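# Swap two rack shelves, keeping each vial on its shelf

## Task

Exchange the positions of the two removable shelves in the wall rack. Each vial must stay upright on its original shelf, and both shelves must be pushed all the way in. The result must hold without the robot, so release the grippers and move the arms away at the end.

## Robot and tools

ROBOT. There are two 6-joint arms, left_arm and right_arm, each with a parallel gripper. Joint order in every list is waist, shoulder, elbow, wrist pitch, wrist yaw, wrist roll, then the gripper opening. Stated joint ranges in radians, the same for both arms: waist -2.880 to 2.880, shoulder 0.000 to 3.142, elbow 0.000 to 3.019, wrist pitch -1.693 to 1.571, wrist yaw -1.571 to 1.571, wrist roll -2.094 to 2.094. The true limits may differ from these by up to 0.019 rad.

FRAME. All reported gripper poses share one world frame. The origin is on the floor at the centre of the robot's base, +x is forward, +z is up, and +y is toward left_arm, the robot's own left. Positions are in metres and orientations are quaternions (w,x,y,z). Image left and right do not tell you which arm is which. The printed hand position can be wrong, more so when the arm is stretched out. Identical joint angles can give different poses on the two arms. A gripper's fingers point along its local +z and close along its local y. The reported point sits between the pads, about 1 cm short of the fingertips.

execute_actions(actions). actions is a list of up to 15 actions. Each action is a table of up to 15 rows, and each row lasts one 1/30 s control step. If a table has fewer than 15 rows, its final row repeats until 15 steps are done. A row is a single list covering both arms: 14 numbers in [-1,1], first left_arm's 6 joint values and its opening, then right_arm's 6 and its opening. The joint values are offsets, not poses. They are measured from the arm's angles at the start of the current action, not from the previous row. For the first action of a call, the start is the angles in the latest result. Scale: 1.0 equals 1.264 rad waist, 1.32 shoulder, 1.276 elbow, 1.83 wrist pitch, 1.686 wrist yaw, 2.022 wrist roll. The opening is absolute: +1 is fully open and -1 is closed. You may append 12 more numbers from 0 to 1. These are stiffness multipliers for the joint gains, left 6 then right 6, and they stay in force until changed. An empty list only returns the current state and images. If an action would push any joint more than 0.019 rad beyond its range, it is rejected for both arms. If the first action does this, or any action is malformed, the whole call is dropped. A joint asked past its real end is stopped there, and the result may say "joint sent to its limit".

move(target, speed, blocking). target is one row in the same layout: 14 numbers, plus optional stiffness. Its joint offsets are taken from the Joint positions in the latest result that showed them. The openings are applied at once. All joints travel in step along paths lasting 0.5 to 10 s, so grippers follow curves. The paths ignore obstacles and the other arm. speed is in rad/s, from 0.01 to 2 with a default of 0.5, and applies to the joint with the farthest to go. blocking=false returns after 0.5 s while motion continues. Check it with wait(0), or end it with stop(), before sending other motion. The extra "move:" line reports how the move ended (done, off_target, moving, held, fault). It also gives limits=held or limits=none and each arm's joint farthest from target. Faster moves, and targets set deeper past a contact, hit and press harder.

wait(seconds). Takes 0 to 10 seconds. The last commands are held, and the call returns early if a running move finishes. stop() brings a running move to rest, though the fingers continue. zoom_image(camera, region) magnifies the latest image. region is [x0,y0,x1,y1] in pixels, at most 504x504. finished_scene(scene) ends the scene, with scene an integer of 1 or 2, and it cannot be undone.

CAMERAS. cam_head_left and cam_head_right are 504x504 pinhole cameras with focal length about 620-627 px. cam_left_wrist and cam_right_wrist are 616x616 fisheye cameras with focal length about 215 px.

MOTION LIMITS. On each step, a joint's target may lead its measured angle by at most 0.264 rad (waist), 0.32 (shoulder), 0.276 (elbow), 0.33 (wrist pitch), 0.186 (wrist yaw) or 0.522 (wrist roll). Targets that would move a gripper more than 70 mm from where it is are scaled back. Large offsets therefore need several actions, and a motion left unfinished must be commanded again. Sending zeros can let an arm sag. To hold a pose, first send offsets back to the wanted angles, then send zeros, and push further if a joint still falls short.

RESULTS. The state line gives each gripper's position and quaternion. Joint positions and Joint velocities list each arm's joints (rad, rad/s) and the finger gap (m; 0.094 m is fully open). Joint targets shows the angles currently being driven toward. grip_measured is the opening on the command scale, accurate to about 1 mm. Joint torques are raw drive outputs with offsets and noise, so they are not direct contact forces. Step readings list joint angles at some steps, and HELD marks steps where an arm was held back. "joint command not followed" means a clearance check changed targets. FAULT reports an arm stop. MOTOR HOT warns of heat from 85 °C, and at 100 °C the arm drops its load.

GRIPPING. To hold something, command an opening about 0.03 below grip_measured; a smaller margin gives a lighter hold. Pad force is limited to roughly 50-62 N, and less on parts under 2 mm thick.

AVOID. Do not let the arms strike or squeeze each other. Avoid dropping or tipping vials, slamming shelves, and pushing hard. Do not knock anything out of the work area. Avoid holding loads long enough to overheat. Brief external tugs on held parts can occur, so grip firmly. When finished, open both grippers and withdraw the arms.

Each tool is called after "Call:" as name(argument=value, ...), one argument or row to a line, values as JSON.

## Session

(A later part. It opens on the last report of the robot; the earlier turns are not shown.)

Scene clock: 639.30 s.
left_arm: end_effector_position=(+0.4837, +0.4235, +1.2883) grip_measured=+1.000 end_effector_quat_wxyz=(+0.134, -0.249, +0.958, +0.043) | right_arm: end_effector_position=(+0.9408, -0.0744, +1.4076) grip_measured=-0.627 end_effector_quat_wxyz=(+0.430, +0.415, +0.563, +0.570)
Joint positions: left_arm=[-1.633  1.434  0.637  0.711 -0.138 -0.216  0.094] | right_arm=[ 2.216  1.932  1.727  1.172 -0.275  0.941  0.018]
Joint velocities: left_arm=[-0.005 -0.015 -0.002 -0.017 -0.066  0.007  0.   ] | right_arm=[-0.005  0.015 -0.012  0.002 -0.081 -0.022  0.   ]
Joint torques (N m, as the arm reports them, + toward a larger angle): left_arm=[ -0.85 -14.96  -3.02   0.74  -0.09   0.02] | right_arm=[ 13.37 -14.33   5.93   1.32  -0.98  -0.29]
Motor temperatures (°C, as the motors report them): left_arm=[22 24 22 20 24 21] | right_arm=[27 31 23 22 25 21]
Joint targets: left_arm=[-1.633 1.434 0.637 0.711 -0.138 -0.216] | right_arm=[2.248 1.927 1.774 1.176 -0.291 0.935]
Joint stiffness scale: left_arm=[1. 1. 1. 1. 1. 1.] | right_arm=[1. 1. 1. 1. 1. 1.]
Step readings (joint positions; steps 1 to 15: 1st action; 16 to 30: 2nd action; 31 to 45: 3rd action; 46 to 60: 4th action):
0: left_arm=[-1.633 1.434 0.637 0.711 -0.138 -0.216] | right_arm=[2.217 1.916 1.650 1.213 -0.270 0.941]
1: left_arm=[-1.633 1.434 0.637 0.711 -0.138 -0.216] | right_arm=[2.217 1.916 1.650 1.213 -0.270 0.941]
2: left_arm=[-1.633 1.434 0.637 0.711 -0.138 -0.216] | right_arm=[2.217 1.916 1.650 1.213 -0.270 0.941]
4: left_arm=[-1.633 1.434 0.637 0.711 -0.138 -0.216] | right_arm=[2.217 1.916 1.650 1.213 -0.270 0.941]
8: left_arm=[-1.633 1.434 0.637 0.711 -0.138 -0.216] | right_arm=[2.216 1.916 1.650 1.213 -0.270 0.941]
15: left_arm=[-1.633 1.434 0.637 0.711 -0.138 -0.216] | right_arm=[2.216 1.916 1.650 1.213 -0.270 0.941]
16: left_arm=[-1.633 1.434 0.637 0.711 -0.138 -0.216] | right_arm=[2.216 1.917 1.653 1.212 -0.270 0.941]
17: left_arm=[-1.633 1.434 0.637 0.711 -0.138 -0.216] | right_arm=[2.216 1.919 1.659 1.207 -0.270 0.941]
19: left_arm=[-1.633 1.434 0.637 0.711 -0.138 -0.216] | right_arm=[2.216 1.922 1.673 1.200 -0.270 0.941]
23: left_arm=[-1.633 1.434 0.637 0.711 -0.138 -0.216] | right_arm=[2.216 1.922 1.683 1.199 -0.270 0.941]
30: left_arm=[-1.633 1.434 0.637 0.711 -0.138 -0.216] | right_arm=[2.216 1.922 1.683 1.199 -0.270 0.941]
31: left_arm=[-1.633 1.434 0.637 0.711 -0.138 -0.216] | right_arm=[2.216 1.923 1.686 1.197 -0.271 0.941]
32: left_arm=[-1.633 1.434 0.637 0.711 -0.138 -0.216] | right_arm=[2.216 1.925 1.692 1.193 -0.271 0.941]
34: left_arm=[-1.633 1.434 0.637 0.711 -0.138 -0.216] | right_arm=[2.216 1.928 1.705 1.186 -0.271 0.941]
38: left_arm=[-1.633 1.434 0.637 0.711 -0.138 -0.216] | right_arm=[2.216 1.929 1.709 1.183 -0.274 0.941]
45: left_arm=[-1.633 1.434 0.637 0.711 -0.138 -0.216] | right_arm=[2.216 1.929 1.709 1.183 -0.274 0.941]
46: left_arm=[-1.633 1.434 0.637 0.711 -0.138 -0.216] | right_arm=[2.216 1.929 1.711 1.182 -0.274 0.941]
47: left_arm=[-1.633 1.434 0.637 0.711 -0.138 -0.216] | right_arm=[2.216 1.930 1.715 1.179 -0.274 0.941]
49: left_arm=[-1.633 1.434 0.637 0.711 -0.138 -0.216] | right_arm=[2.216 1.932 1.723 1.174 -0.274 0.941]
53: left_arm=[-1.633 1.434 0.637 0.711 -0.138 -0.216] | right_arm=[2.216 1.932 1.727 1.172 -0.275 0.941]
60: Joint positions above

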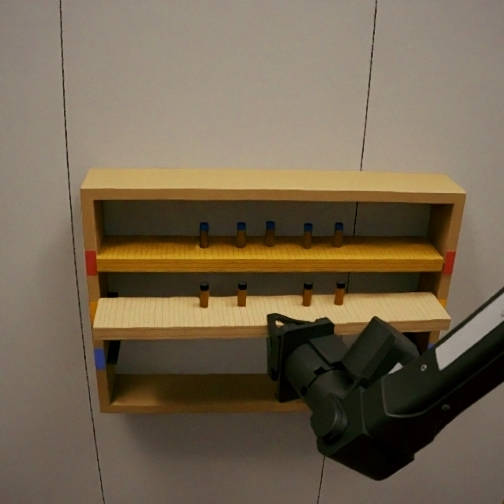

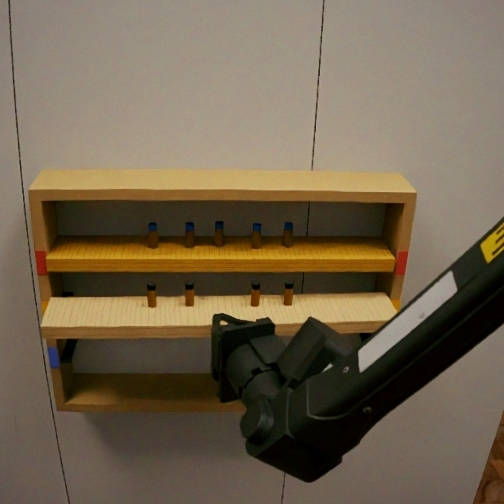

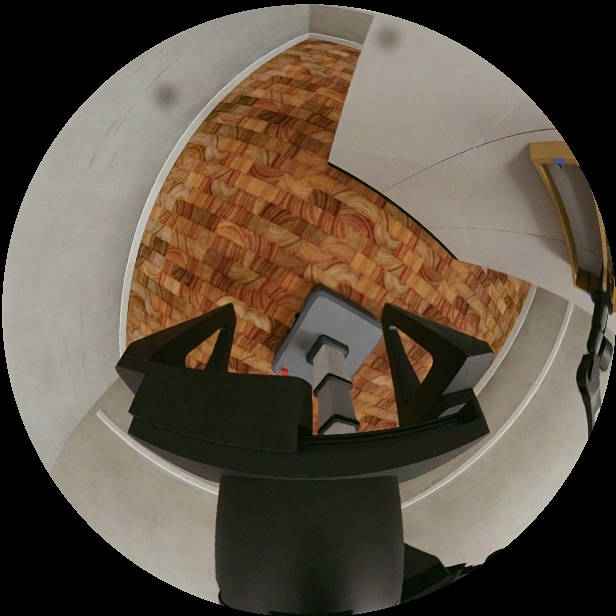

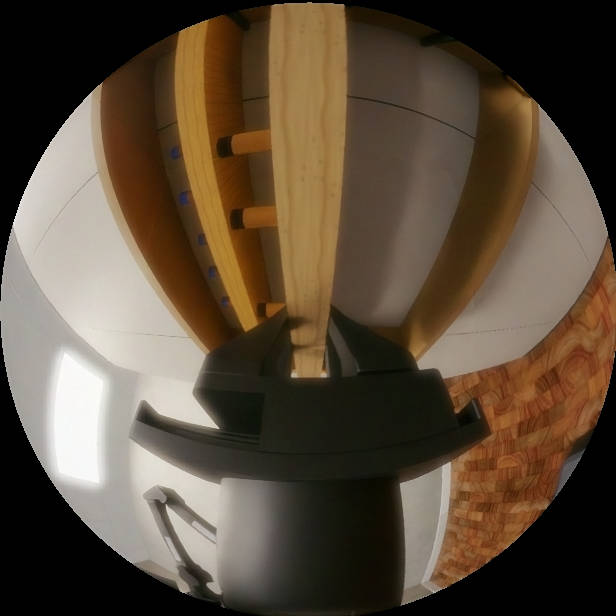

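Call:
execute_actions(
  actions=[
    [[0,0,0,0,0,0,1,-0.009,0.004,0.038,-0.009,-0.002,-0.003,-0.66]],
  ],
)

Call:
zoom_image(
  camera="cam_head_left",
  region=[70,220,490,430],
)

Scene clock: 646.37 s.
left_arm: end_effector_position=(+0.4837, +0.4235, +1.2883) grip_measured=+1.000 end_effector_quat_wxyz=(+0.134, -0.249, +0.958, +0.043) | right_arm: end_effector_position=(+0.9383, -0.0750, +1.3935) grip_measured=-0.627 end_effector_quat_wxyz=(+0.422, +0.419, +0.573, +0.564)
Joint positions: left_arm=[-1.633  1.434  0.637  0.711 -0.138 -0.216  0.094] | right_arm=[ 2.206  1.943  1.735  1.149 -0.27   0.942  0.018]
Joint velocities: left_arm=[ 0.015 -0.015  0.002 -0.022 -0.081 -0.022  0.   ] | right_arm=[-0.005 -0.015 -0.002 -0.012  0.007 -0.037  0.   ]
Joint torques (N m, as the arm reports them, + toward a larger angle): left_arm=[ -0.81 -14.99  -3.05   0.75  -0.09   0.03] | right_arm=[ 10.89 -14.15   5.28   1.4   -0.7   -0.29]
Motor temperatures (°C, as the motors report them): left_arm=[22 24 22 20 24 21] | right_arm=[27 31 23 22 25 21]
Joint targets: left_arm=[-1.633 1.434 0.637 0.711 -0.138 -0.216] | right_arm=[2.204 1.937 1.775 1.156 -0.278 0.935]
Joint stiffness scale: left_arm=[1. 1. 1. 1. 1. 1.] | right_arm=[1. 1. 1. 1. 1. 1.]
Step readings (joint positions):
0: left_arm=[-1.633 1.434 0.637 0.711 -0.138 -0.216] | right_arm=[2.216 1.932 1.727 1.172 -0.275 0.941]
1: left_arm=[-1.633 1.434 0.637 0.711 -0.138 -0.216] | right_arm=[2.214 1.932 1.727 1.170 -0.274 0.941]
2: left_arm=[-1.633 1.434 0.637 0.711 -0.138 -0.216] | right_arm=[2.213 1.932 1.728 1.164 -0.274 0.942]
4: left_arm=[-1.633 1.434 0.637 0.711 -0.138 -0.216] | right_arm=[2.210 1.935 1.730 1.154 -0.274 0.942]
8: left_arm=[-1.633 1.434 0.637 0.711 -0.138 -0.216] | right_arm=[2.206 1.941 1.733 1.149 -0.271 0.942]
15: Joint positions above

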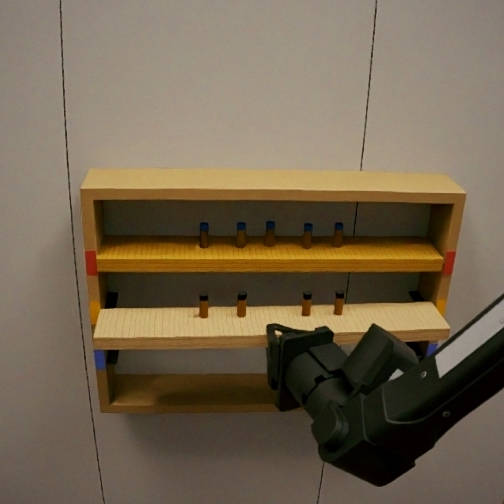

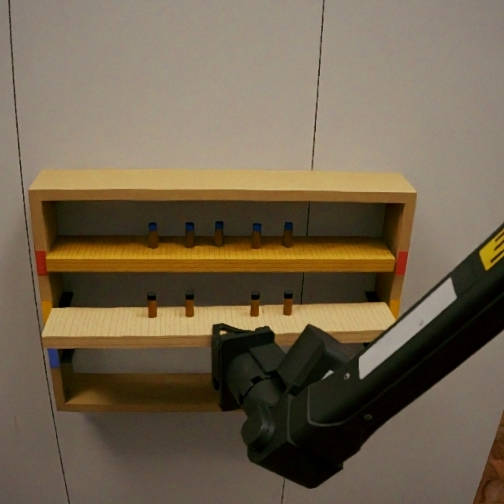

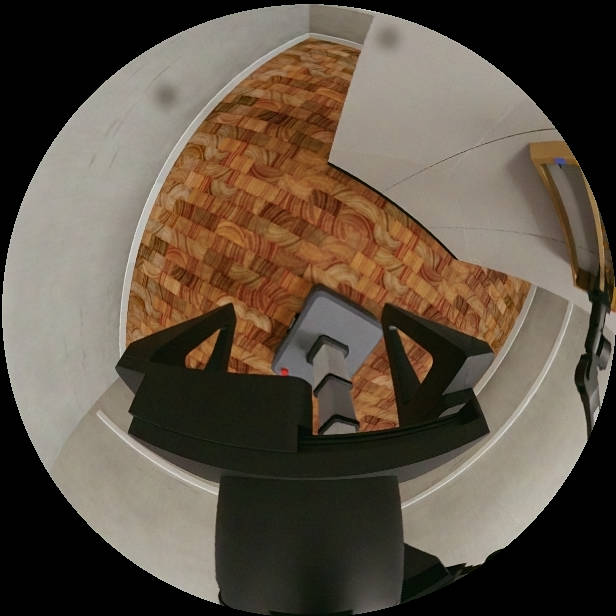

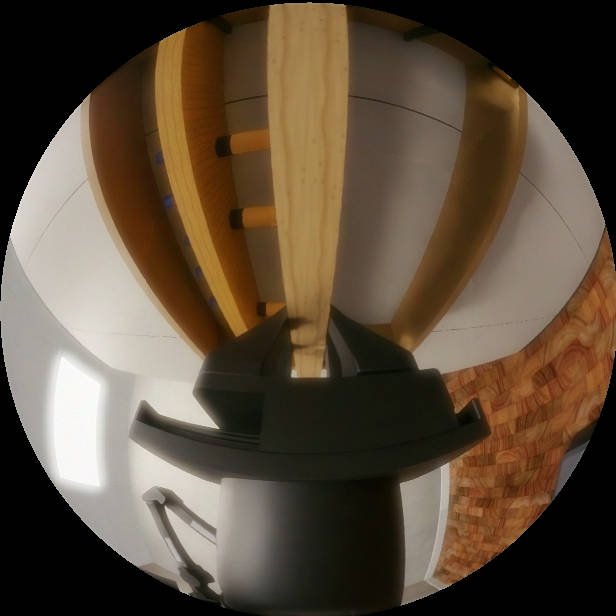

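Region (70, 220, 490, 430) of cam_head_left's 504x504 image, scaled by 1.200, with more detail than that image has.

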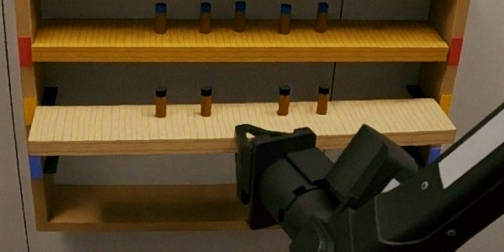

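Call:
execute_actions(
  actions=[
    [[0,0,0,0,0,0,1,0.0435,-0.047,0.02,0.027,-0.008,-0.003,-0.66]],
    [[0,0,0,0,0,0,1,0.025,0.002,0.052,-0.008,-0.008,-0.003,-0.66]],
    [[0,0,0,0,0,0,1,0.025,0.001,0.052,-0.008,-0.008,-0.003,-0.66]],
  ],
)

Call:
zoom_image(
  camera="cam_head_left",
  region=[70,220,490,430],
)

Scene clock: 656.37 s.
left_arm: end_effector_position=(+0.4837, +0.4235, +1.2883) grip_measured=+1.000 end_effector_quat_wxyz=(+0.134, -0.249, +0.958, +0.043) | right_arm: end_effector_position=(+0.9507, -0.0762, +1.3948) grip_measured=-0.627 end_effector_quat_wxyz=(+0.423, +0.419, +0.573, +0.564)
Joint positions: left_arm=[-1.633  1.434  0.637  0.711 -0.138 -0.216  0.094] | right_arm=[ 2.206  1.948  1.773  1.116 -0.27   0.942  0.018]
Joint velocities: left_arm=[-0.005 -0.005 -0.002 -0.002  0.037  0.051  0.   ] | right_arm=[ 0.005  0.005 -0.002 -0.002 -0.037 -0.007 -0.001]
Joint torques (N m, as the arm reports them, + toward a larger angle): left_arm=[ -0.8  -15.06  -3.03   0.74  -0.09   0.03] | right_arm=[ 13.12 -14.24   6.05   1.23  -0.89  -0.26]
Motor temperatures (°C, as the motors report them): left_arm=[22 24 22 20 24 21] | right_arm=[27 31 24 22 25 21]
Joint targets: left_arm=[-1.633 1.434 0.637 0.711 -0.138 -0.216] | right_arm=[2.238 1.948 1.821 1.118 -0.284 0.936]
Joint stiffness scale: left_arm=[1. 1. 1. 1. 1. 1.] | right_arm=[1. 1. 1. 1. 1. 1.]
Step readings (joint positions; steps 1 to 15: 1st action; 16 to 30: 2nd action; 31 to 45: 3rd action):
0: left_arm=[-1.633 1.434 0.637 0.711 -0.138 -0.216] | right_arm=[2.206 1.943 1.735 1.149 -0.270 0.942]
1: left_arm=[-1.633 1.434 0.637 0.711 -0.138 -0.216] | right_arm=[2.206 1.943 1.735 1.149 -0.270 0.942]
2: left_arm=[-1.633 1.434 0.637 0.711 -0.138 -0.216] | right_arm=[2.206 1.943 1.735 1.149 -0.270 0.942]
4: left_arm=[-1.633 1.434 0.637 0.711 -0.138 -0.216] | right_arm=[2.206 1.943 1.735 1.149 -0.270 0.942]
8: left_arm=[-1.633 1.434 0.637 0.711 -0.138 -0.216] | right_arm=[2.206 1.943 1.735 1.149 -0.270 0.942]
15: left_arm=[-1.633 1.434 0.637 0.711 -0.138 -0.216] | right_arm=[2.206 1.943 1.735 1.149 -0.270 0.942]
16: left_arm=[-1.633 1.434 0.637 0.711 -0.138 -0.216] | right_arm=[2.206 1.944 1.737 1.146 -0.270 0.942]
17: left_arm=[-1.633 1.434 0.637 0.711 -0.138 -0.216] | right_arm=[2.206 1.946 1.743 1.143 -0.270 0.942]
19: left_arm=[-1.633 1.434 0.637 0.711 -0.138 -0.216] | right_arm=[2.206 1.947 1.752 1.136 -0.270 0.942]
23: left_arm=[-1.633 1.434 0.637 0.711 -0.138 -0.216] | right_arm=[2.206 1.947 1.755 1.133 -0.270 0.942]
30: left_arm=[-1.633 1.434 0.637 0.711 -0.138 -0.216] | right_arm=[2.206 1.947 1.755 1.133 -0.270 0.942]
31: left_arm=[-1.633 1.434 0.637 0.711 -0.138 -0.216] | right_arm=[2.206 1.947 1.756 1.131 -0.270 0.942]
32: left_arm=[-1.633 1.434 0.637 0.711 -0.138 -0.216] | right_arm=[2.206 1.947 1.759 1.129 -0.270 0.942]
34: left_arm=[-1.633 1.434 0.637 0.711 -0.138 -0.216] | right_arm=[2.206 1.948 1.767 1.122 -0.270 0.942]
38: left_arm=[-1.633 1.434 0.637 0.711 -0.138 -0.216] | right_arm=[2.206 1.948 1.773 1.116 -0.270 0.942]
45: Joint positions above

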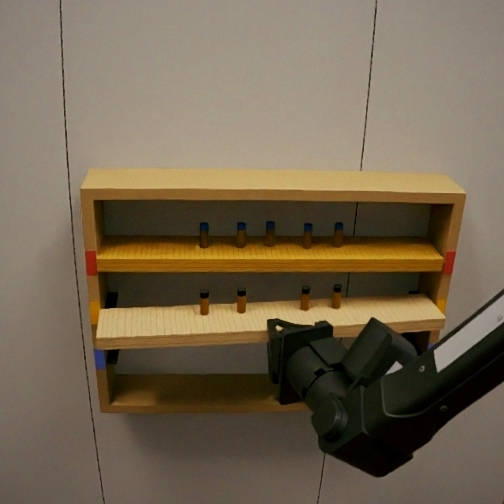

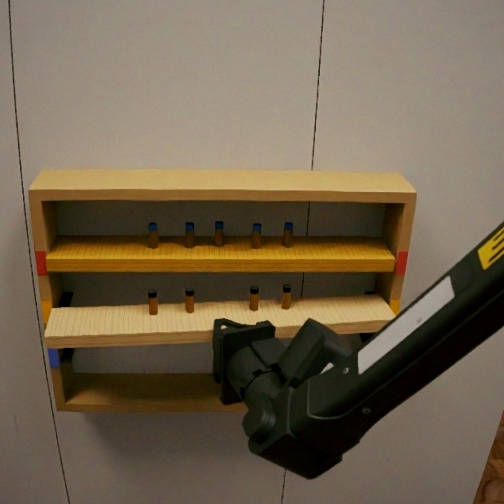

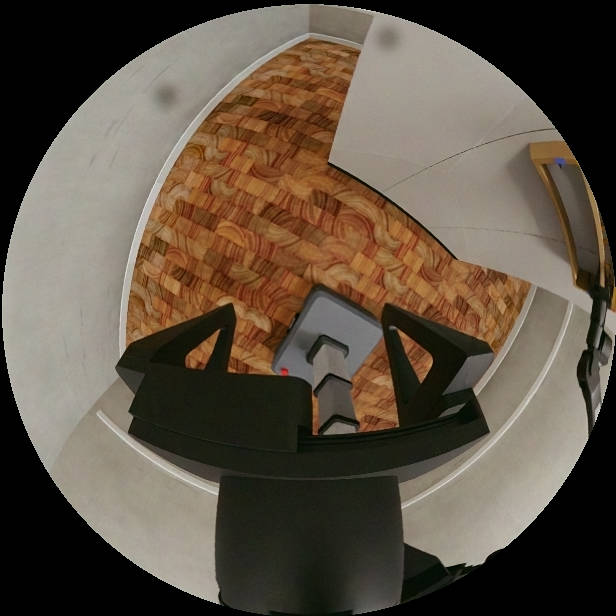

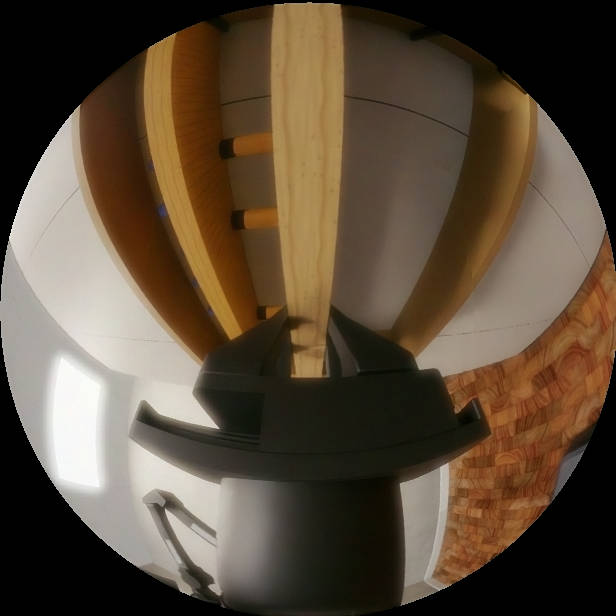

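Region (70, 220, 490, 430) of cam_head_left's 504x504 image, scaled by 1.200, with more detail than that image has.

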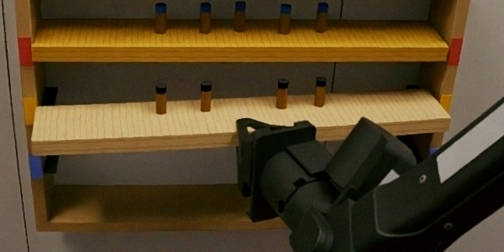

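Call:
execute_actions(
  actions=[
    [[0,0,0,0,0,0,1,0.05,-0.054,0.0,0.034,-0.008,-0.003,-0.66]],
  ],
)

Call:
zoom_image(
  camera="cam_head_left",
  region=[70,220,490,430],
)

Scene clock: 662.10 s.
left_arm: end_effector_position=(+0.4837, +0.4235, +1.2883) grip_measured=+1.000 end_effector_quat_wxyz=(+0.134, -0.249, +0.958, +0.043) | right_arm: end_effector_position=(+0.9474, -0.0769, +1.3959) grip_measured=-0.627 end_effector_quat_wxyz=(+0.423, +0.419, +0.574, +0.563)
Joint positions: left_arm=[-1.633  1.434  0.637  0.711 -0.138 -0.216  0.094] | right_arm=[ 2.206  1.941  1.757  1.124 -0.27   0.94   0.018]
Joint velocities: left_arm=[-0.005 -0.034 -0.007  0.007  0.007 -0.007  0.   ] | right_arm=[-0.005  0.015 -0.002  0.002  0.066  0.037 -0.   ]
Joint torques (N m, as the arm reports them, + toward a larger angle): left_arm=[ -0.78 -14.99  -3.02   0.75  -0.09   0.03] | right_arm=[ 15.01 -18.33   3.8    2.7   -0.85  -0.25]
Motor temperatures (°C, as the motors report them): left_arm=[22 24 22 20 24 21] | right_arm=[27 30 24 22 25 21]
Joint targets: left_arm=[-1.633 1.434 0.637 0.711 -0.138 -0.216] | right_arm=[2.262 1.884 1.771 1.172 -0.282 0.936]
Joint stiffness scale: left_arm=[1. 1. 1. 1. 1. 1.] | right_arm=[1. 1. 1. 1. 1. 1.]
Step readings (joint positions):
0: left_arm=[-1.633 1.434 0.637 0.711 -0.138 -0.216] | right_arm=[2.206 1.948 1.773 1.116 -0.270 0.942]
1: left_arm=[-1.633 1.434 0.637 0.711 -0.138 -0.216] | right_arm=[2.206 1.947 1.771 1.118 -0.270 0.942]
2: left_arm=[-1.633 1.434 0.637 0.711 -0.138 -0.216] | right_arm=[2.206 1.945 1.765 1.119 -0.270 0.941]
4: left_arm=[-1.633 1.434 0.637 0.711 -0.138 -0.216] | right_arm=[2.206 1.942 1.758 1.123 -0.270 0.940]
8: left_arm=[-1.633 1.434 0.637 0.711 -0.138 -0.216] | right_arm=[2.206 1.942 1.757 1.124 -0.270 0.940]
15: Joint positions above

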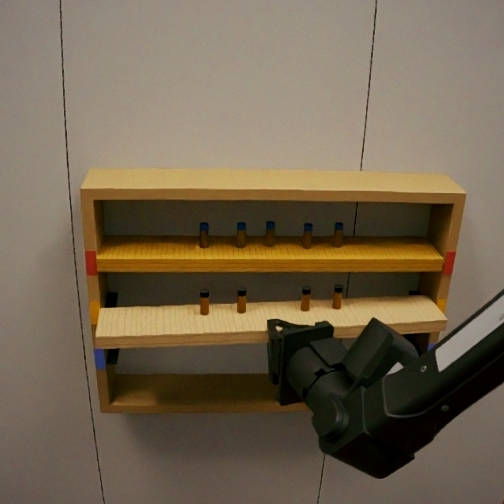

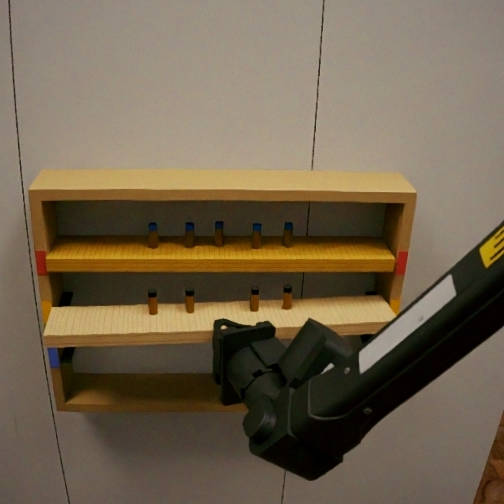

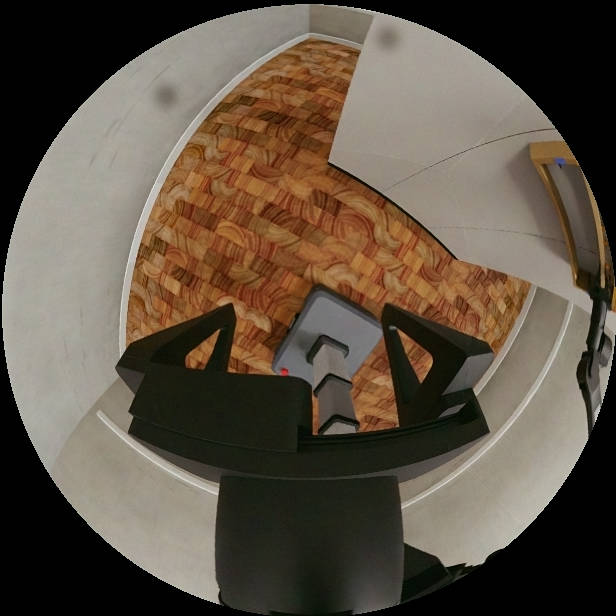

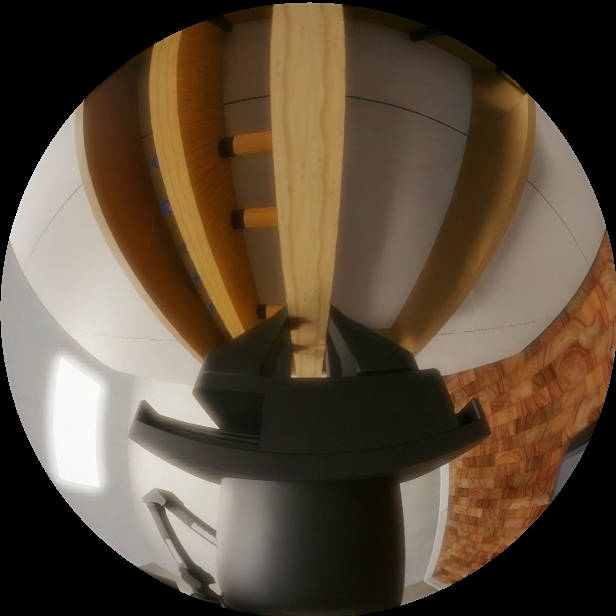

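Region (70, 220, 490, 430) of cam_head_left's 504x504 image, scaled by 1.200, with more detail than that image has.

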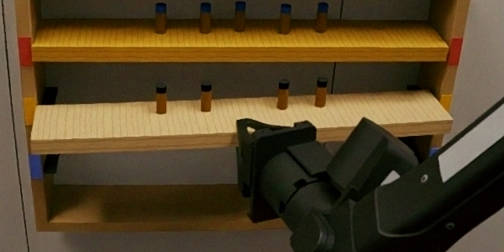

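Call:
execute_actions(
  actions=[
    [[0,0,0,0,0,0,1,0.03,-0.047,-0.017,0.039,-0.009,0,-0.66]],
    [[0,0,0,0,0,0,1,0.03,-0.047,-0.017,0.039,-0.009,0,-0.66]],
    [[0,0,0,0,0,0,1,0.046,-0.052,0.0,0.027,-0.008,0,-0.66]],
  ],
)

Call:
zoom_image(
  camera="cam_head_left",
  region=[70,220,490,430],
)

Scene clock: 669.27 s.
left_arm: end_effector_position=(+0.4837, +0.4235, +1.2883) grip_measured=+1.000 end_effector_quat_wxyz=(+0.134, -0.249, +0.958, +0.043) | right_arm: end_effector_position=(+0.9325, -0.0779, +1.4096) grip_measured=-0.627 end_effector_quat_wxyz=(+0.424, +0.418, +0.569, +0.567)
Joint positions: left_arm=[-1.633  1.434  0.637  0.711 -0.138 -0.216  0.094] | right_arm=[ 2.215  1.905  1.677  1.176 -0.27   0.94   0.018]
Joint velocities: left_arm=[ 0.005 -0.024  0.002 -0.012 -0.051  0.066  0.   ] | right_arm=[-0.005 -0.005 -0.007 -0.012 -0.081  0.051  0.   ]
Joint torques (N m, as the arm reports them, + toward a larger angle): left_arm=[ -0.82 -15.    -3.02   0.74  -0.09   0.03] | right_arm=[ 14.32 -17.36   3.34   2.71  -0.9   -0.23]
Motor temperatures (°C, as the motors report them): left_arm=[22 24 22 20 24 21] | right_arm=[27 31 23 22 25 21]
Joint targets: left_arm=[-1.633 1.434 0.637 0.711 -0.138 -0.216] | right_arm=[2.264 1.854 1.689 1.222 -0.283 0.940]
Joint stiffness scale: left_arm=[1. 1. 1. 1. 1. 1.] | right_arm=[1. 1. 1. 1. 1. 1.]
Step readings (joint positions; steps 1 to 15: 1st action; 16 to 30: 2nd action; 31 to 45: 3rd action):
0: left_arm=[-1.633 1.434 0.637 0.711 -0.138 -0.216] | right_arm=[2.206 1.941 1.757 1.124 -0.270 0.940]
1: left_arm=[-1.633 1.434 0.637 0.711 -0.138 -0.216] | right_arm=[2.206 1.941 1.753 1.127 -0.270 0.940]
2: left_arm=[-1.633 1.434 0.637 0.711 -0.138 -0.216] | right_arm=[2.206 1.937 1.744 1.134 -0.270 0.940]
4: left_arm=[-1.633 1.434 0.637 0.711 -0.138 -0.216] | right_arm=[2.206 1.933 1.729 1.146 -0.270 0.940]
8: left_arm=[-1.633 1.434 0.637 0.711 -0.138 -0.216] | right_arm=[2.206 1.932 1.723 1.148 -0.270 0.940]
15: left_arm=[-1.633 1.434 0.637 0.711 -0.138 -0.216] | right_arm=[2.206 1.932 1.722 1.148 -0.270 0.940]
16: left_arm=[-1.633 1.434 0.637 0.711 -0.138 -0.216] | right_arm=[2.206 1.932 1.719 1.151 -0.270 0.940]
17: left_arm=[-1.633 1.434 0.637 0.711 -0.138 -0.216] | right_arm=[2.206 1.928 1.710 1.159 -0.270 0.940]
19: left_arm=[-1.633 1.434 0.637 0.711 -0.138 -0.216] | right_arm=[2.206 1.923 1.695 1.170 -0.270 0.940]
23: left_arm=[-1.633 1.434 0.637 0.711 -0.138 -0.216] | right_arm=[2.206 1.922 1.689 1.173 -0.270 0.940]
30: left_arm=[-1.633 1.434 0.637 0.711 -0.138 -0.216] | right_arm=[2.206 1.922 1.689 1.173 -0.270 0.940]
31: left_arm=[-1.633 1.434 0.637 0.711 -0.138 -0.216] | right_arm=[2.206 1.921 1.687 1.173 -0.270 0.940]
32: left_arm=[-1.633 1.434 0.637 0.711 -0.138 -0.216] | right_arm=[2.206 1.919 1.684 1.173 -0.270 0.940]
34: left_arm=[-1.633 1.434 0.637 0.711 -0.138 -0.216] | right_arm=[2.207 1.915 1.678 1.173 -0.270 0.940]
38: left_arm=[-1.633 1.434 0.637 0.711 -0.138 -0.216] | right_arm=[2.211 1.910 1.677 1.174 -0.270 0.940]
45: Joint positions above

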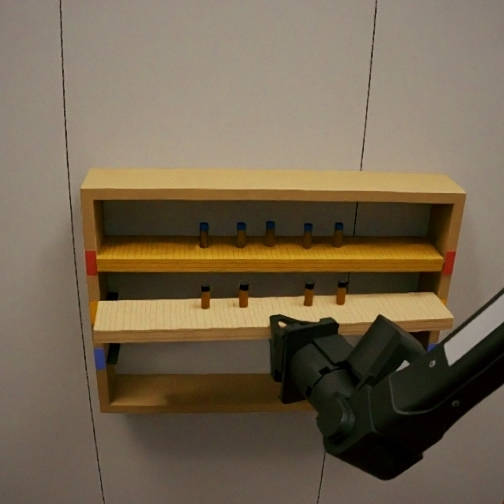

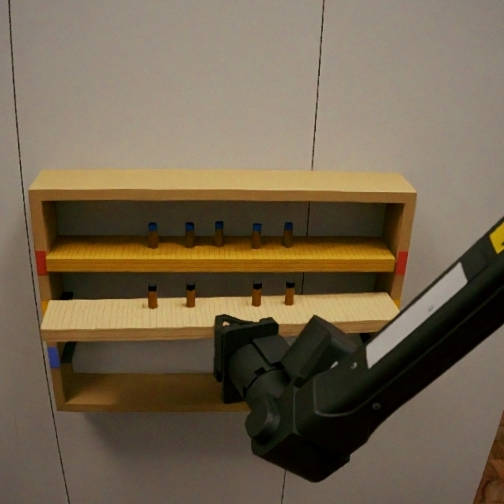

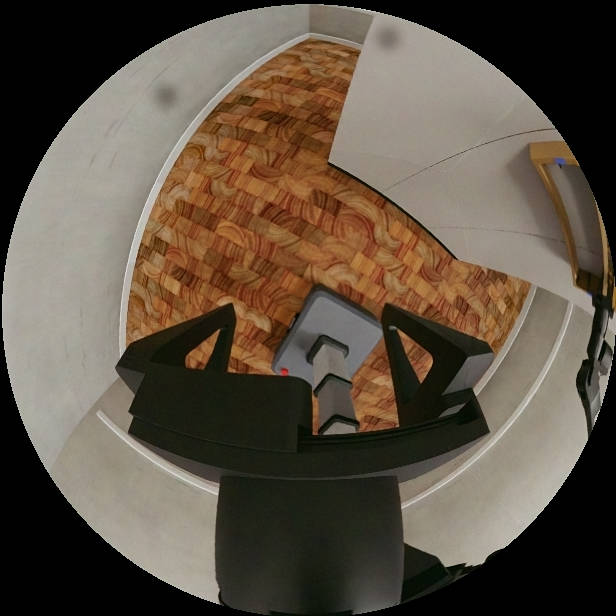

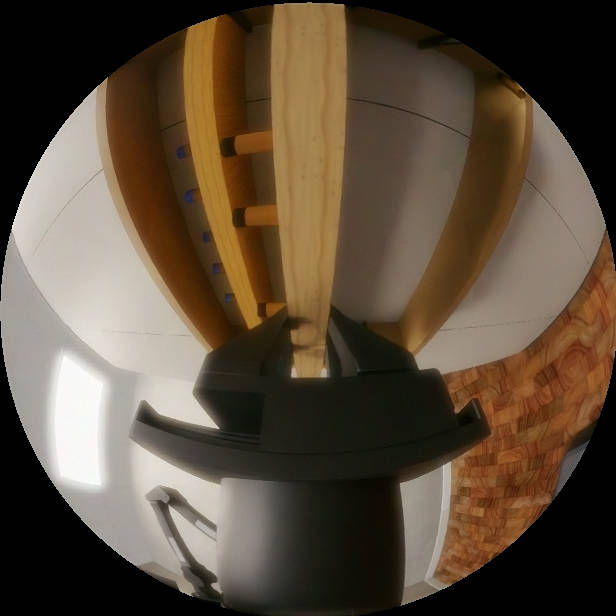

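Region (70, 220, 490, 430) of cam_head_left's 504x504 image, scaled by 1.200, with more detail than that image has.

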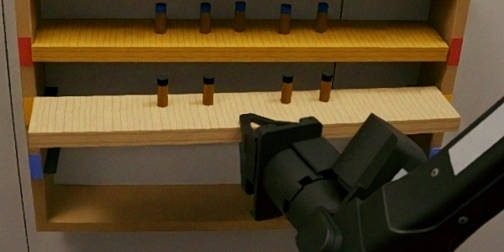

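Call:
execute_actions(
  actions=[
    [[0,0,0,0,0,0,1,0.025,0.007,0.06,-0.007,-0.008,0.010,-0.66]],
    [[0,0,0,0,0,0,1,0.025,0.001,0.056,-0.009,-0.008,0,-0.66]],
    [[0,0,0,0,0,0,1,0.025,0.001,0.056,-0.009,-0.008,0,-0.66]],
  ],
)

Call:
zoom_image(
  camera="cam_head_left",
  region=[70,220,490,430],
)

Scene clock: 678.37 s.
left_arm: end_effector_position=(+0.4837, +0.4235, +1.2883) grip_measured=+1.000 end_effector_quat_wxyz=(+0.134, -0.249, +0.958, +0.043) | right_arm: end_effector_position=(+0.9509, -0.0704, +1.4008) grip_measured=-0.627 end_effector_quat_wxyz=(+0.413, +0.419, +0.571, +0.572)
Joint positions: left_arm=[-1.633  1.434  0.637  0.711 -0.138 -0.216  0.094] | right_arm=[ 2.215  1.939  1.766  1.104 -0.28   0.952  0.018]
Joint velocities: left_arm=[-0.015  0.005 -0.002 -0.012  0.007 -0.007  0.   ] | right_arm=[ 0.005  0.005 -0.012 -0.017  0.037  0.081 -0.   ]
Joint torques (N m, as the arm reports them, + toward a larger angle): left_arm=[ -0.85 -14.96  -3.04   0.74  -0.09   0.03] | right_arm=[ 13.35 -14.78   6.26   1.49  -0.65  -0.22]
Motor temperatures (°C, as the motors report them): left_arm=[22 24 22 20 24 21] | right_arm=[27 31 23 22 25 21]
Joint targets: left_arm=[-1.633 1.434 0.637 0.711 -0.138 -0.216] | right_arm=[2.246 1.930 1.815 1.114 -0.287 0.952]
Joint stiffness scale: left_arm=[1. 1. 1. 1. 1. 1.] | right_arm=[1. 1. 1. 1. 1. 1.]
Step readings (joint positions; steps 1 to 15: 1st action; 16 to 30: 2nd action; 31 to 45: 3rd action):
0: left_arm=[-1.633 1.434 0.637 0.711 -0.138 -0.216] | right_arm=[2.215 1.905 1.677 1.176 -0.270 0.940]
1: left_arm=[-1.633 1.434 0.637 0.711 -0.138 -0.216] | right_arm=[2.215 1.906 1.681 1.173 -0.270 0.941]
2: left_arm=[-1.633 1.434 0.637 0.711 -0.138 -0.216] | right_arm=[2.215 1.910 1.691 1.168 -0.270 0.943]
4: left_arm=[-1.633 1.434 0.637 0.711 -0.138 -0.216] | right_arm=[2.215 1.918 1.710 1.159 -0.270 0.947]
8: left_arm=[-1.633 1.434 0.637 0.711 -0.138 -0.216] | right_arm=[2.215 1.920 1.718 1.156 -0.270 0.950]
15: left_arm=[-1.633 1.434 0.637 0.711 -0.138 -0.216] | right_arm=[2.215 1.920 1.718 1.156 -0.270 0.952]
16: left_arm=[-1.633 1.434 0.637 0.711 -0.138 -0.216] | right_arm=[2.215 1.920 1.721 1.153 -0.270 0.952]
17: left_arm=[-1.633 1.434 0.637 0.711 -0.138 -0.216] | right_arm=[2.215 1.923 1.728 1.145 -0.270 0.952]
19: left_arm=[-1.633 1.434 0.637 0.711 -0.138 -0.216] | right_arm=[2.215 1.927 1.742 1.135 -0.272 0.952]
23: left_arm=[-1.633 1.434 0.637 0.711 -0.138 -0.216] | right_arm=[2.215 1.928 1.744 1.131 -0.274 0.952]
30: left_arm=[-1.633 1.434 0.637 0.711 -0.138 -0.216] | right_arm=[2.215 1.929 1.744 1.131 -0.274 0.952]
31: left_arm=[-1.633 1.434 0.637 0.711 -0.138 -0.216] | right_arm=[2.215 1.929 1.746 1.127 -0.275 0.952]
32: left_arm=[-1.633 1.434 0.637 0.711 -0.138 -0.216] | right_arm=[2.215 1.932 1.753 1.119 -0.276 0.952]
34: left_arm=[-1.633 1.434 0.637 0.711 -0.138 -0.216] | right_arm=[2.215 1.936 1.764 1.108 -0.279 0.952]
38: left_arm=[-1.633 1.434 0.637 0.711 -0.138 -0.216] | right_arm=[2.215 1.939 1.766 1.104 -0.280 0.952]
45: Joint positions above

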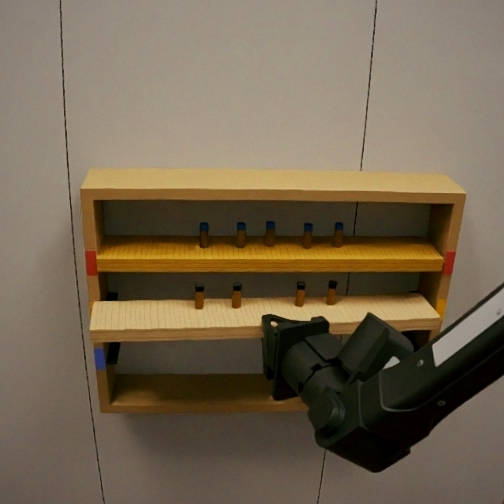

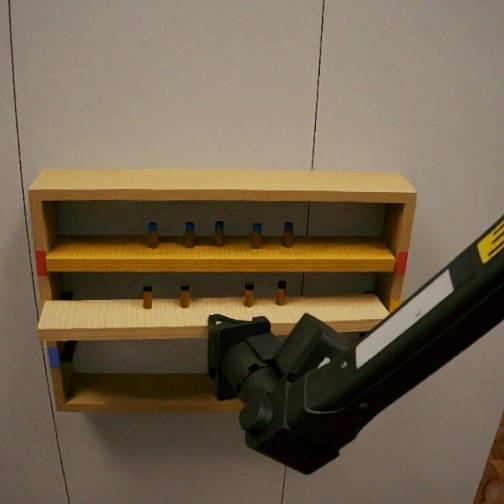

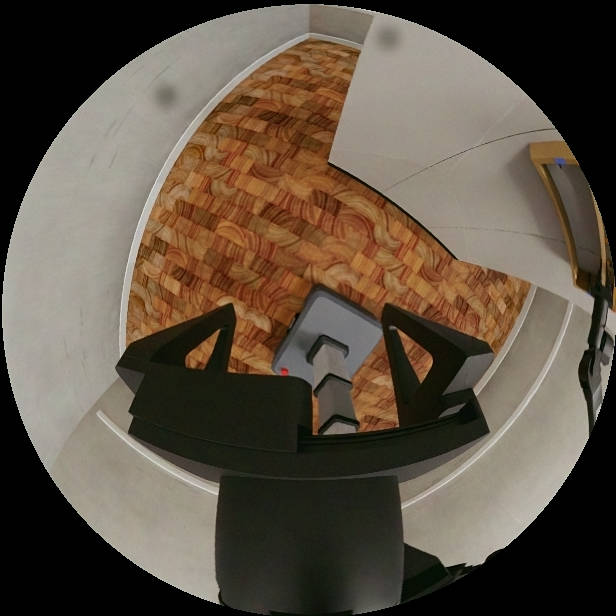

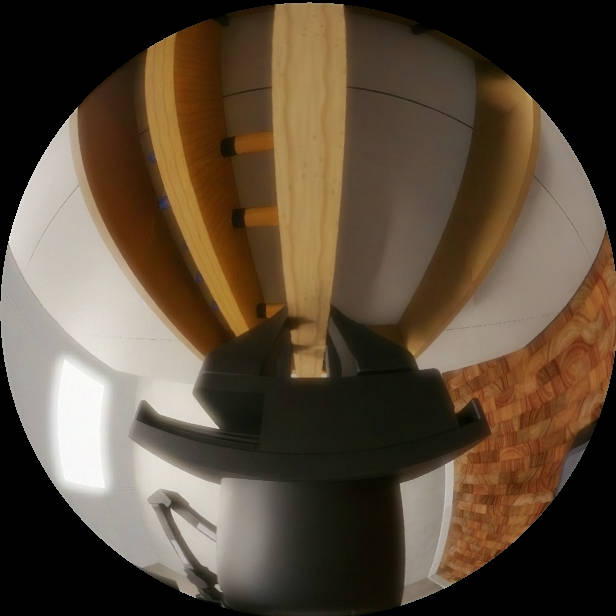

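Region (70, 220, 490, 430) of cam_head_left's 504x504 image, scaled by 1.200, with more detail than that image has.

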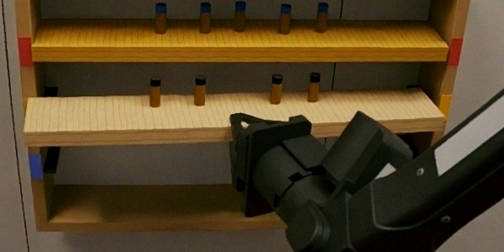

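Call:
execute_actions(
  actions=[
    [[0,0,0,0,0,0,1,0.025,-0.02,-0.003,0.02,-0.008,0,-0.66]],
    [[0,0,0,0,0,0,1,0.025,-0.02,0.02,0.04,0.006,0,-0.66]],
  ],
)

Call:
zoom_image(
  camera="cam_head_left",
  region=[70,220,490,430],
)

Scene clock: 686.43 s.
left_arm: end_effector_position=(+0.4837, +0.4235, +1.2883) grip_measured=+1.000 end_effector_quat_wxyz=(+0.134, -0.249, +0.958, +0.043) | right_arm: end_effector_position=(+0.9444, -0.0687, +1.3984) grip_measured=-0.627 end_effector_quat_wxyz=(+0.411, +0.423, +0.572, +0.570)
Joint positions: left_arm=[-1.633  1.434  0.637  0.711 -0.138 -0.216  0.094] | right_arm=[ 2.216  1.939  1.748  1.118 -0.272  0.955  0.018]
Joint velocities: left_arm=[-0.015 -0.005 -0.002 -0.002  0.037  0.022  0.   ] | right_arm=[-0.005  0.005 -0.012 -0.027  0.007  0.037 -0.001]
Joint torques (N m, as the arm reports them, + toward a larger angle): left_arm=[ -0.82 -14.99  -3.04   0.74  -0.09   0.03] | right_arm=[ 13.2  -15.99   4.48   3.16  -0.32  -0.25]
Motor temperatures (°C, as the motors report them): left_arm=[22 24 22 20 24 21] | right_arm=[27 31 24 22 25 21]
Joint targets: left_arm=[-1.633 1.434 0.637 0.711 -0.138 -0.216] | right_arm=[2.246 1.913 1.774 1.177 -0.271 0.952]
Joint stiffness scale: left_arm=[1. 1. 1. 1. 1. 1.] | right_arm=[1. 1. 1. 1. 1. 1.]
Step readings (joint positions; steps 1 to 15: 1st action; 16 to 30: 2nd action):
0: left_arm=[-1.633 1.434 0.637 0.711 -0.138 -0.216] | right_arm=[2.215 1.939 1.766 1.104 -0.280 0.952]
1: left_arm=[-1.633 1.434 0.637 0.711 -0.138 -0.216] | right_arm=[2.215 1.939 1.764 1.104 -0.281 0.952]
2: left_arm=[-1.633 1.434 0.637 0.711 -0.138 -0.216] | right_arm=[2.215 1.939 1.761 1.104 -0.281 0.952]
4: left_arm=[-1.633 1.434 0.637 0.711 -0.138 -0.216] | right_arm=[2.215 1.939 1.756 1.104 -0.281 0.952]
8: left_arm=[-1.633 1.434 0.637 0.711 -0.138 -0.216] | right_arm=[2.215 1.939 1.748 1.104 -0.281 0.952]
15: left_arm=[-1.633 1.434 0.637 0.711 -0.138 -0.216] | right_arm=[2.215 1.939 1.748 1.104 -0.281 0.952]
16: left_arm=[-1.633 1.434 0.637 0.711 -0.138 -0.216] | right_arm=[2.215 1.939 1.748 1.108 -0.274 0.952]
17: left_arm=[-1.633 1.434 0.637 0.711 -0.138 -0.216] | right_arm=[2.215 1.939 1.748 1.112 -0.272 0.952]
19: left_arm=[-1.633 1.434 0.637 0.711 -0.138 -0.216] | right_arm=[2.216 1.939 1.748 1.116 -0.272 0.953]
23: left_arm=[-1.633 1.434 0.637 0.711 -0.138 -0.216] | right_arm=[2.216 1.939 1.748 1.118 -0.272 0.955]
30: Joint positions above

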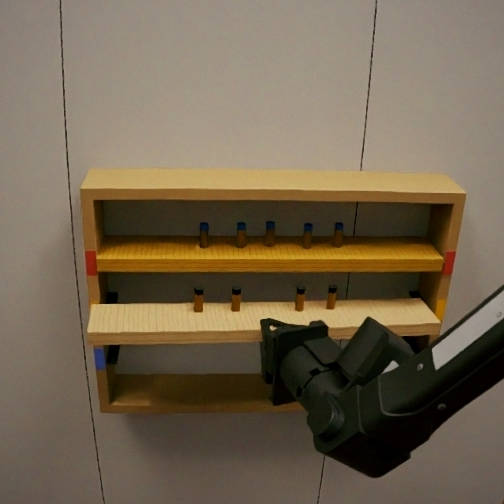

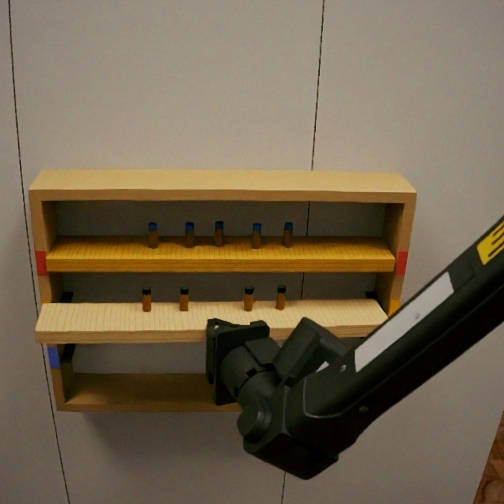

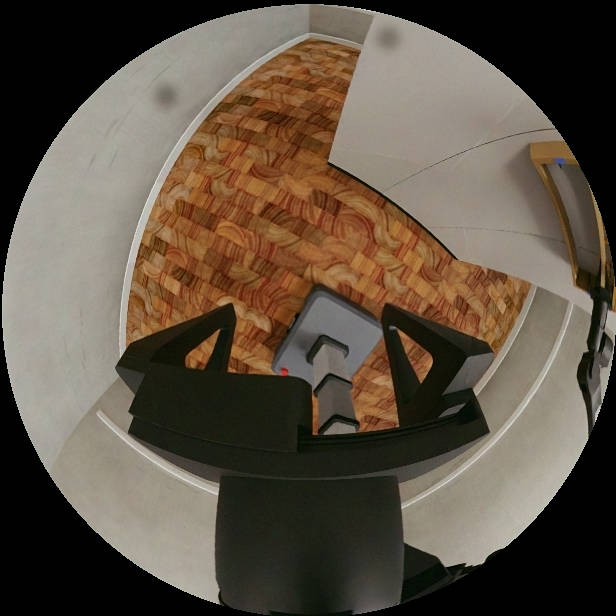

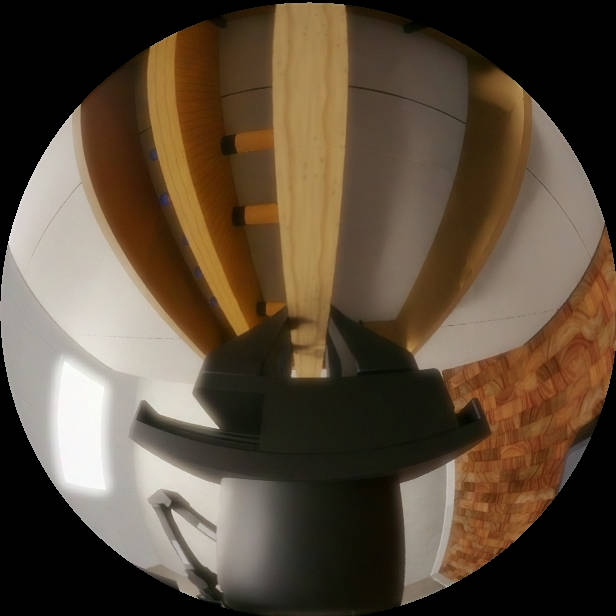

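Region (70, 220, 490, 430) of cam_head_left's 504x504 image, scaled by 1.200, with more detail than that image has.

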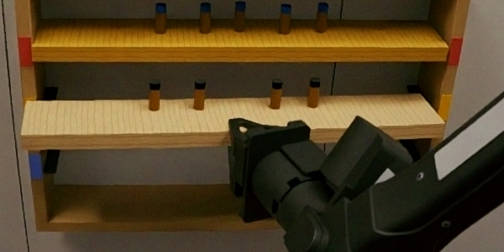

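Call:
execute_actions(
  actions=[
    [[0,0,0,0,0,0,1,0.025,-0.053,0.02,0.026,-0.004,-0.004,-0.66]],
    [[0,0,0,0,0,0,1,-0.003,-0.03,0.02,0.034,-0.002,-0.004,-0.66]],
  ],
)

Call:
zoom_image(
  camera="cam_head_left",
  region=[70,220,490,430],
)

Scene clock: 692.37 s.
left_arm: end_effector_position=(+0.4837, +0.4235, +1.2883) grip_measured=+1.000 end_effector_quat_wxyz=(+0.134, -0.249, +0.958, +0.043) | right_arm: end_effector_position=(+0.9444, -0.0688, +1.3985) grip_measured=-0.627 end_effector_quat_wxyz=(+0.411, +0.423, +0.572, +0.570)
Joint positions: left_arm=[-1.633  1.434  0.637  0.711 -0.138 -0.216  0.094] | right_arm=[ 2.216  1.939  1.748  1.118 -0.272  0.955  0.018]
Joint velocities: left_arm=[ 0.005 -0.005 -0.002 -0.032  0.051 -0.022  0.   ] | right_arm=[-0.005 -0.024 -0.002 -0.007  0.022 -0.007 -0.001]
Joint torques (N m, as the arm reports them, + toward a larger angle): left_arm=[ -0.78 -14.95  -3.02   0.74  -0.09   0.03] | right_arm=[ 10.84 -16.83   4.46   3.22  -0.51  -0.3 ]
Motor temperatures (°C, as the motors report them): left_arm=[22 24 22 20 24 21] | right_arm=[27 31 24 22 25 21]
Joint targets: left_arm=[-1.633 1.434 0.637 0.711 -0.138 -0.216] | right_arm=[2.212 1.900 1.774 1.180 -0.276 0.946]
Joint stiffness scale: left_arm=[1. 1. 1. 1. 1. 1.] | right_arm=[1. 1. 1. 1. 1. 1.]
Step readings (joint positions; steps 1 to 15: 1st action; 16 to 30: 2nd action):
0: left_arm=[-1.633 1.434 0.637 0.711 -0.138 -0.216] | right_arm=[2.216 1.939 1.748 1.118 -0.272 0.955]
1: left_arm=[-1.633 1.434 0.637 0.711 -0.138 -0.216] | right_arm=[2.216 1.939 1.748 1.118 -0.272 0.955]
2: left_arm=[-1.633 1.434 0.637 0.711 -0.138 -0.216] | right_arm=[2.216 1.939 1.748 1.118 -0.272 0.955]
4: left_arm=[-1.633 1.434 0.637 0.711 -0.138 -0.216] | right_arm=[2.216 1.939 1.748 1.118 -0.272 0.955]
8: left_arm=[-1.633 1.434 0.637 0.711 -0.138 -0.216] | right_arm=[2.216 1.939 1.748 1.118 -0.272 0.955]
15: left_arm=[-1.633 1.434 0.637 0.711 -0.138 -0.216] | right_arm=[2.216 1.939 1.748 1.118 -0.272 0.955]
16: left_arm=[-1.633 1.434 0.637 0.711 -0.138 -0.216] | right_arm=[2.216 1.939 1.748 1.118 -0.272 0.955]
17: left_arm=[-1.633 1.434 0.637 0.711 -0.138 -0.216] | right_arm=[2.216 1.939 1.748 1.118 -0.272 0.955]
19: left_arm=[-1.633 1.434 0.637 0.711 -0.138 -0.216] | right_arm=[2.216 1.939 1.748 1.118 -0.272 0.955]
23: left_arm=[-1.633 1.434 0.637 0.711 -0.138 -0.216] | right_arm=[2.216 1.939 1.748 1.118 -0.272 0.955]
30: Joint positions above

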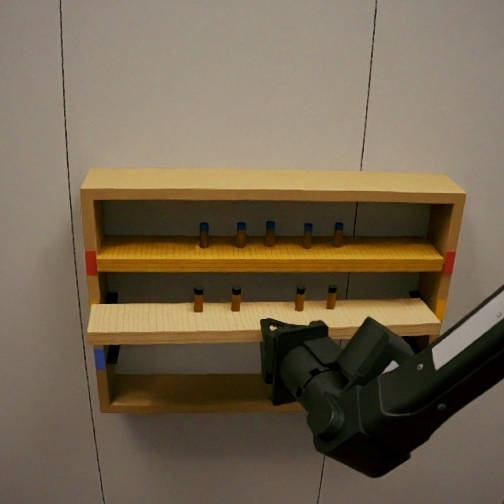

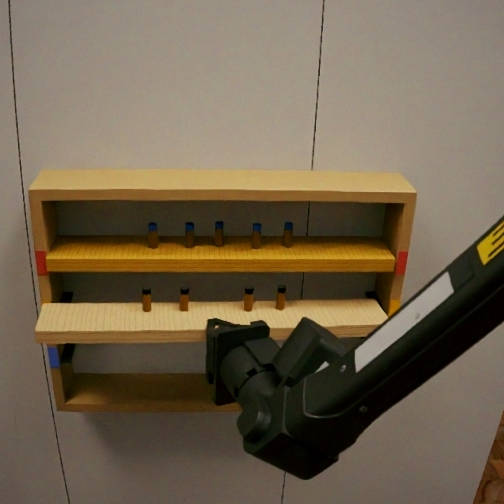

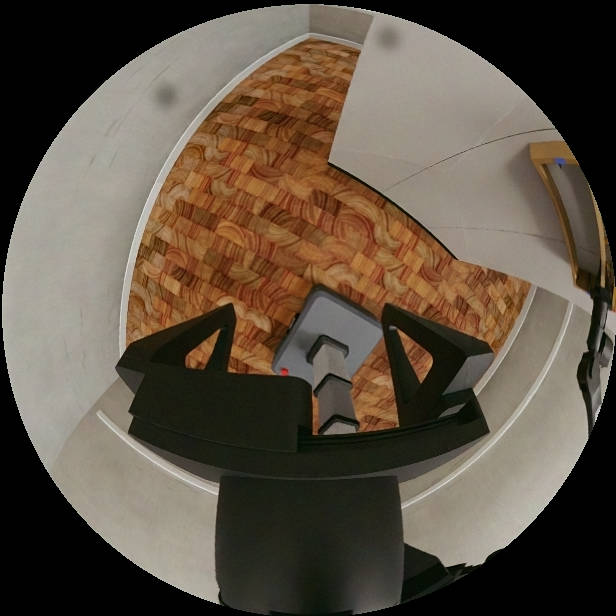

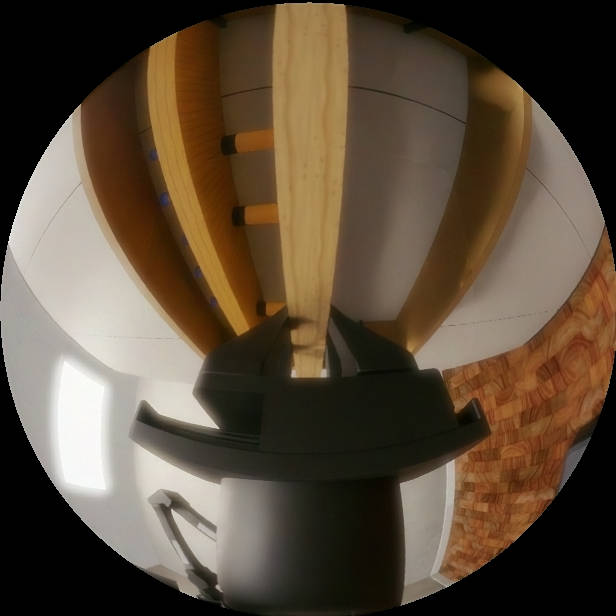

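Region (70, 220, 490, 430) of cam_head_left's 504x504 image, scaled by 1.200, with more detail than that image has.

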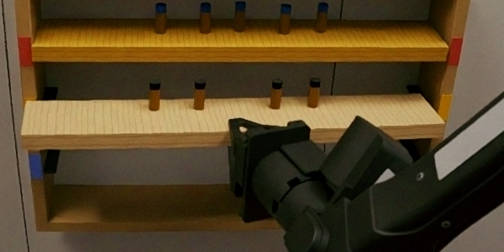

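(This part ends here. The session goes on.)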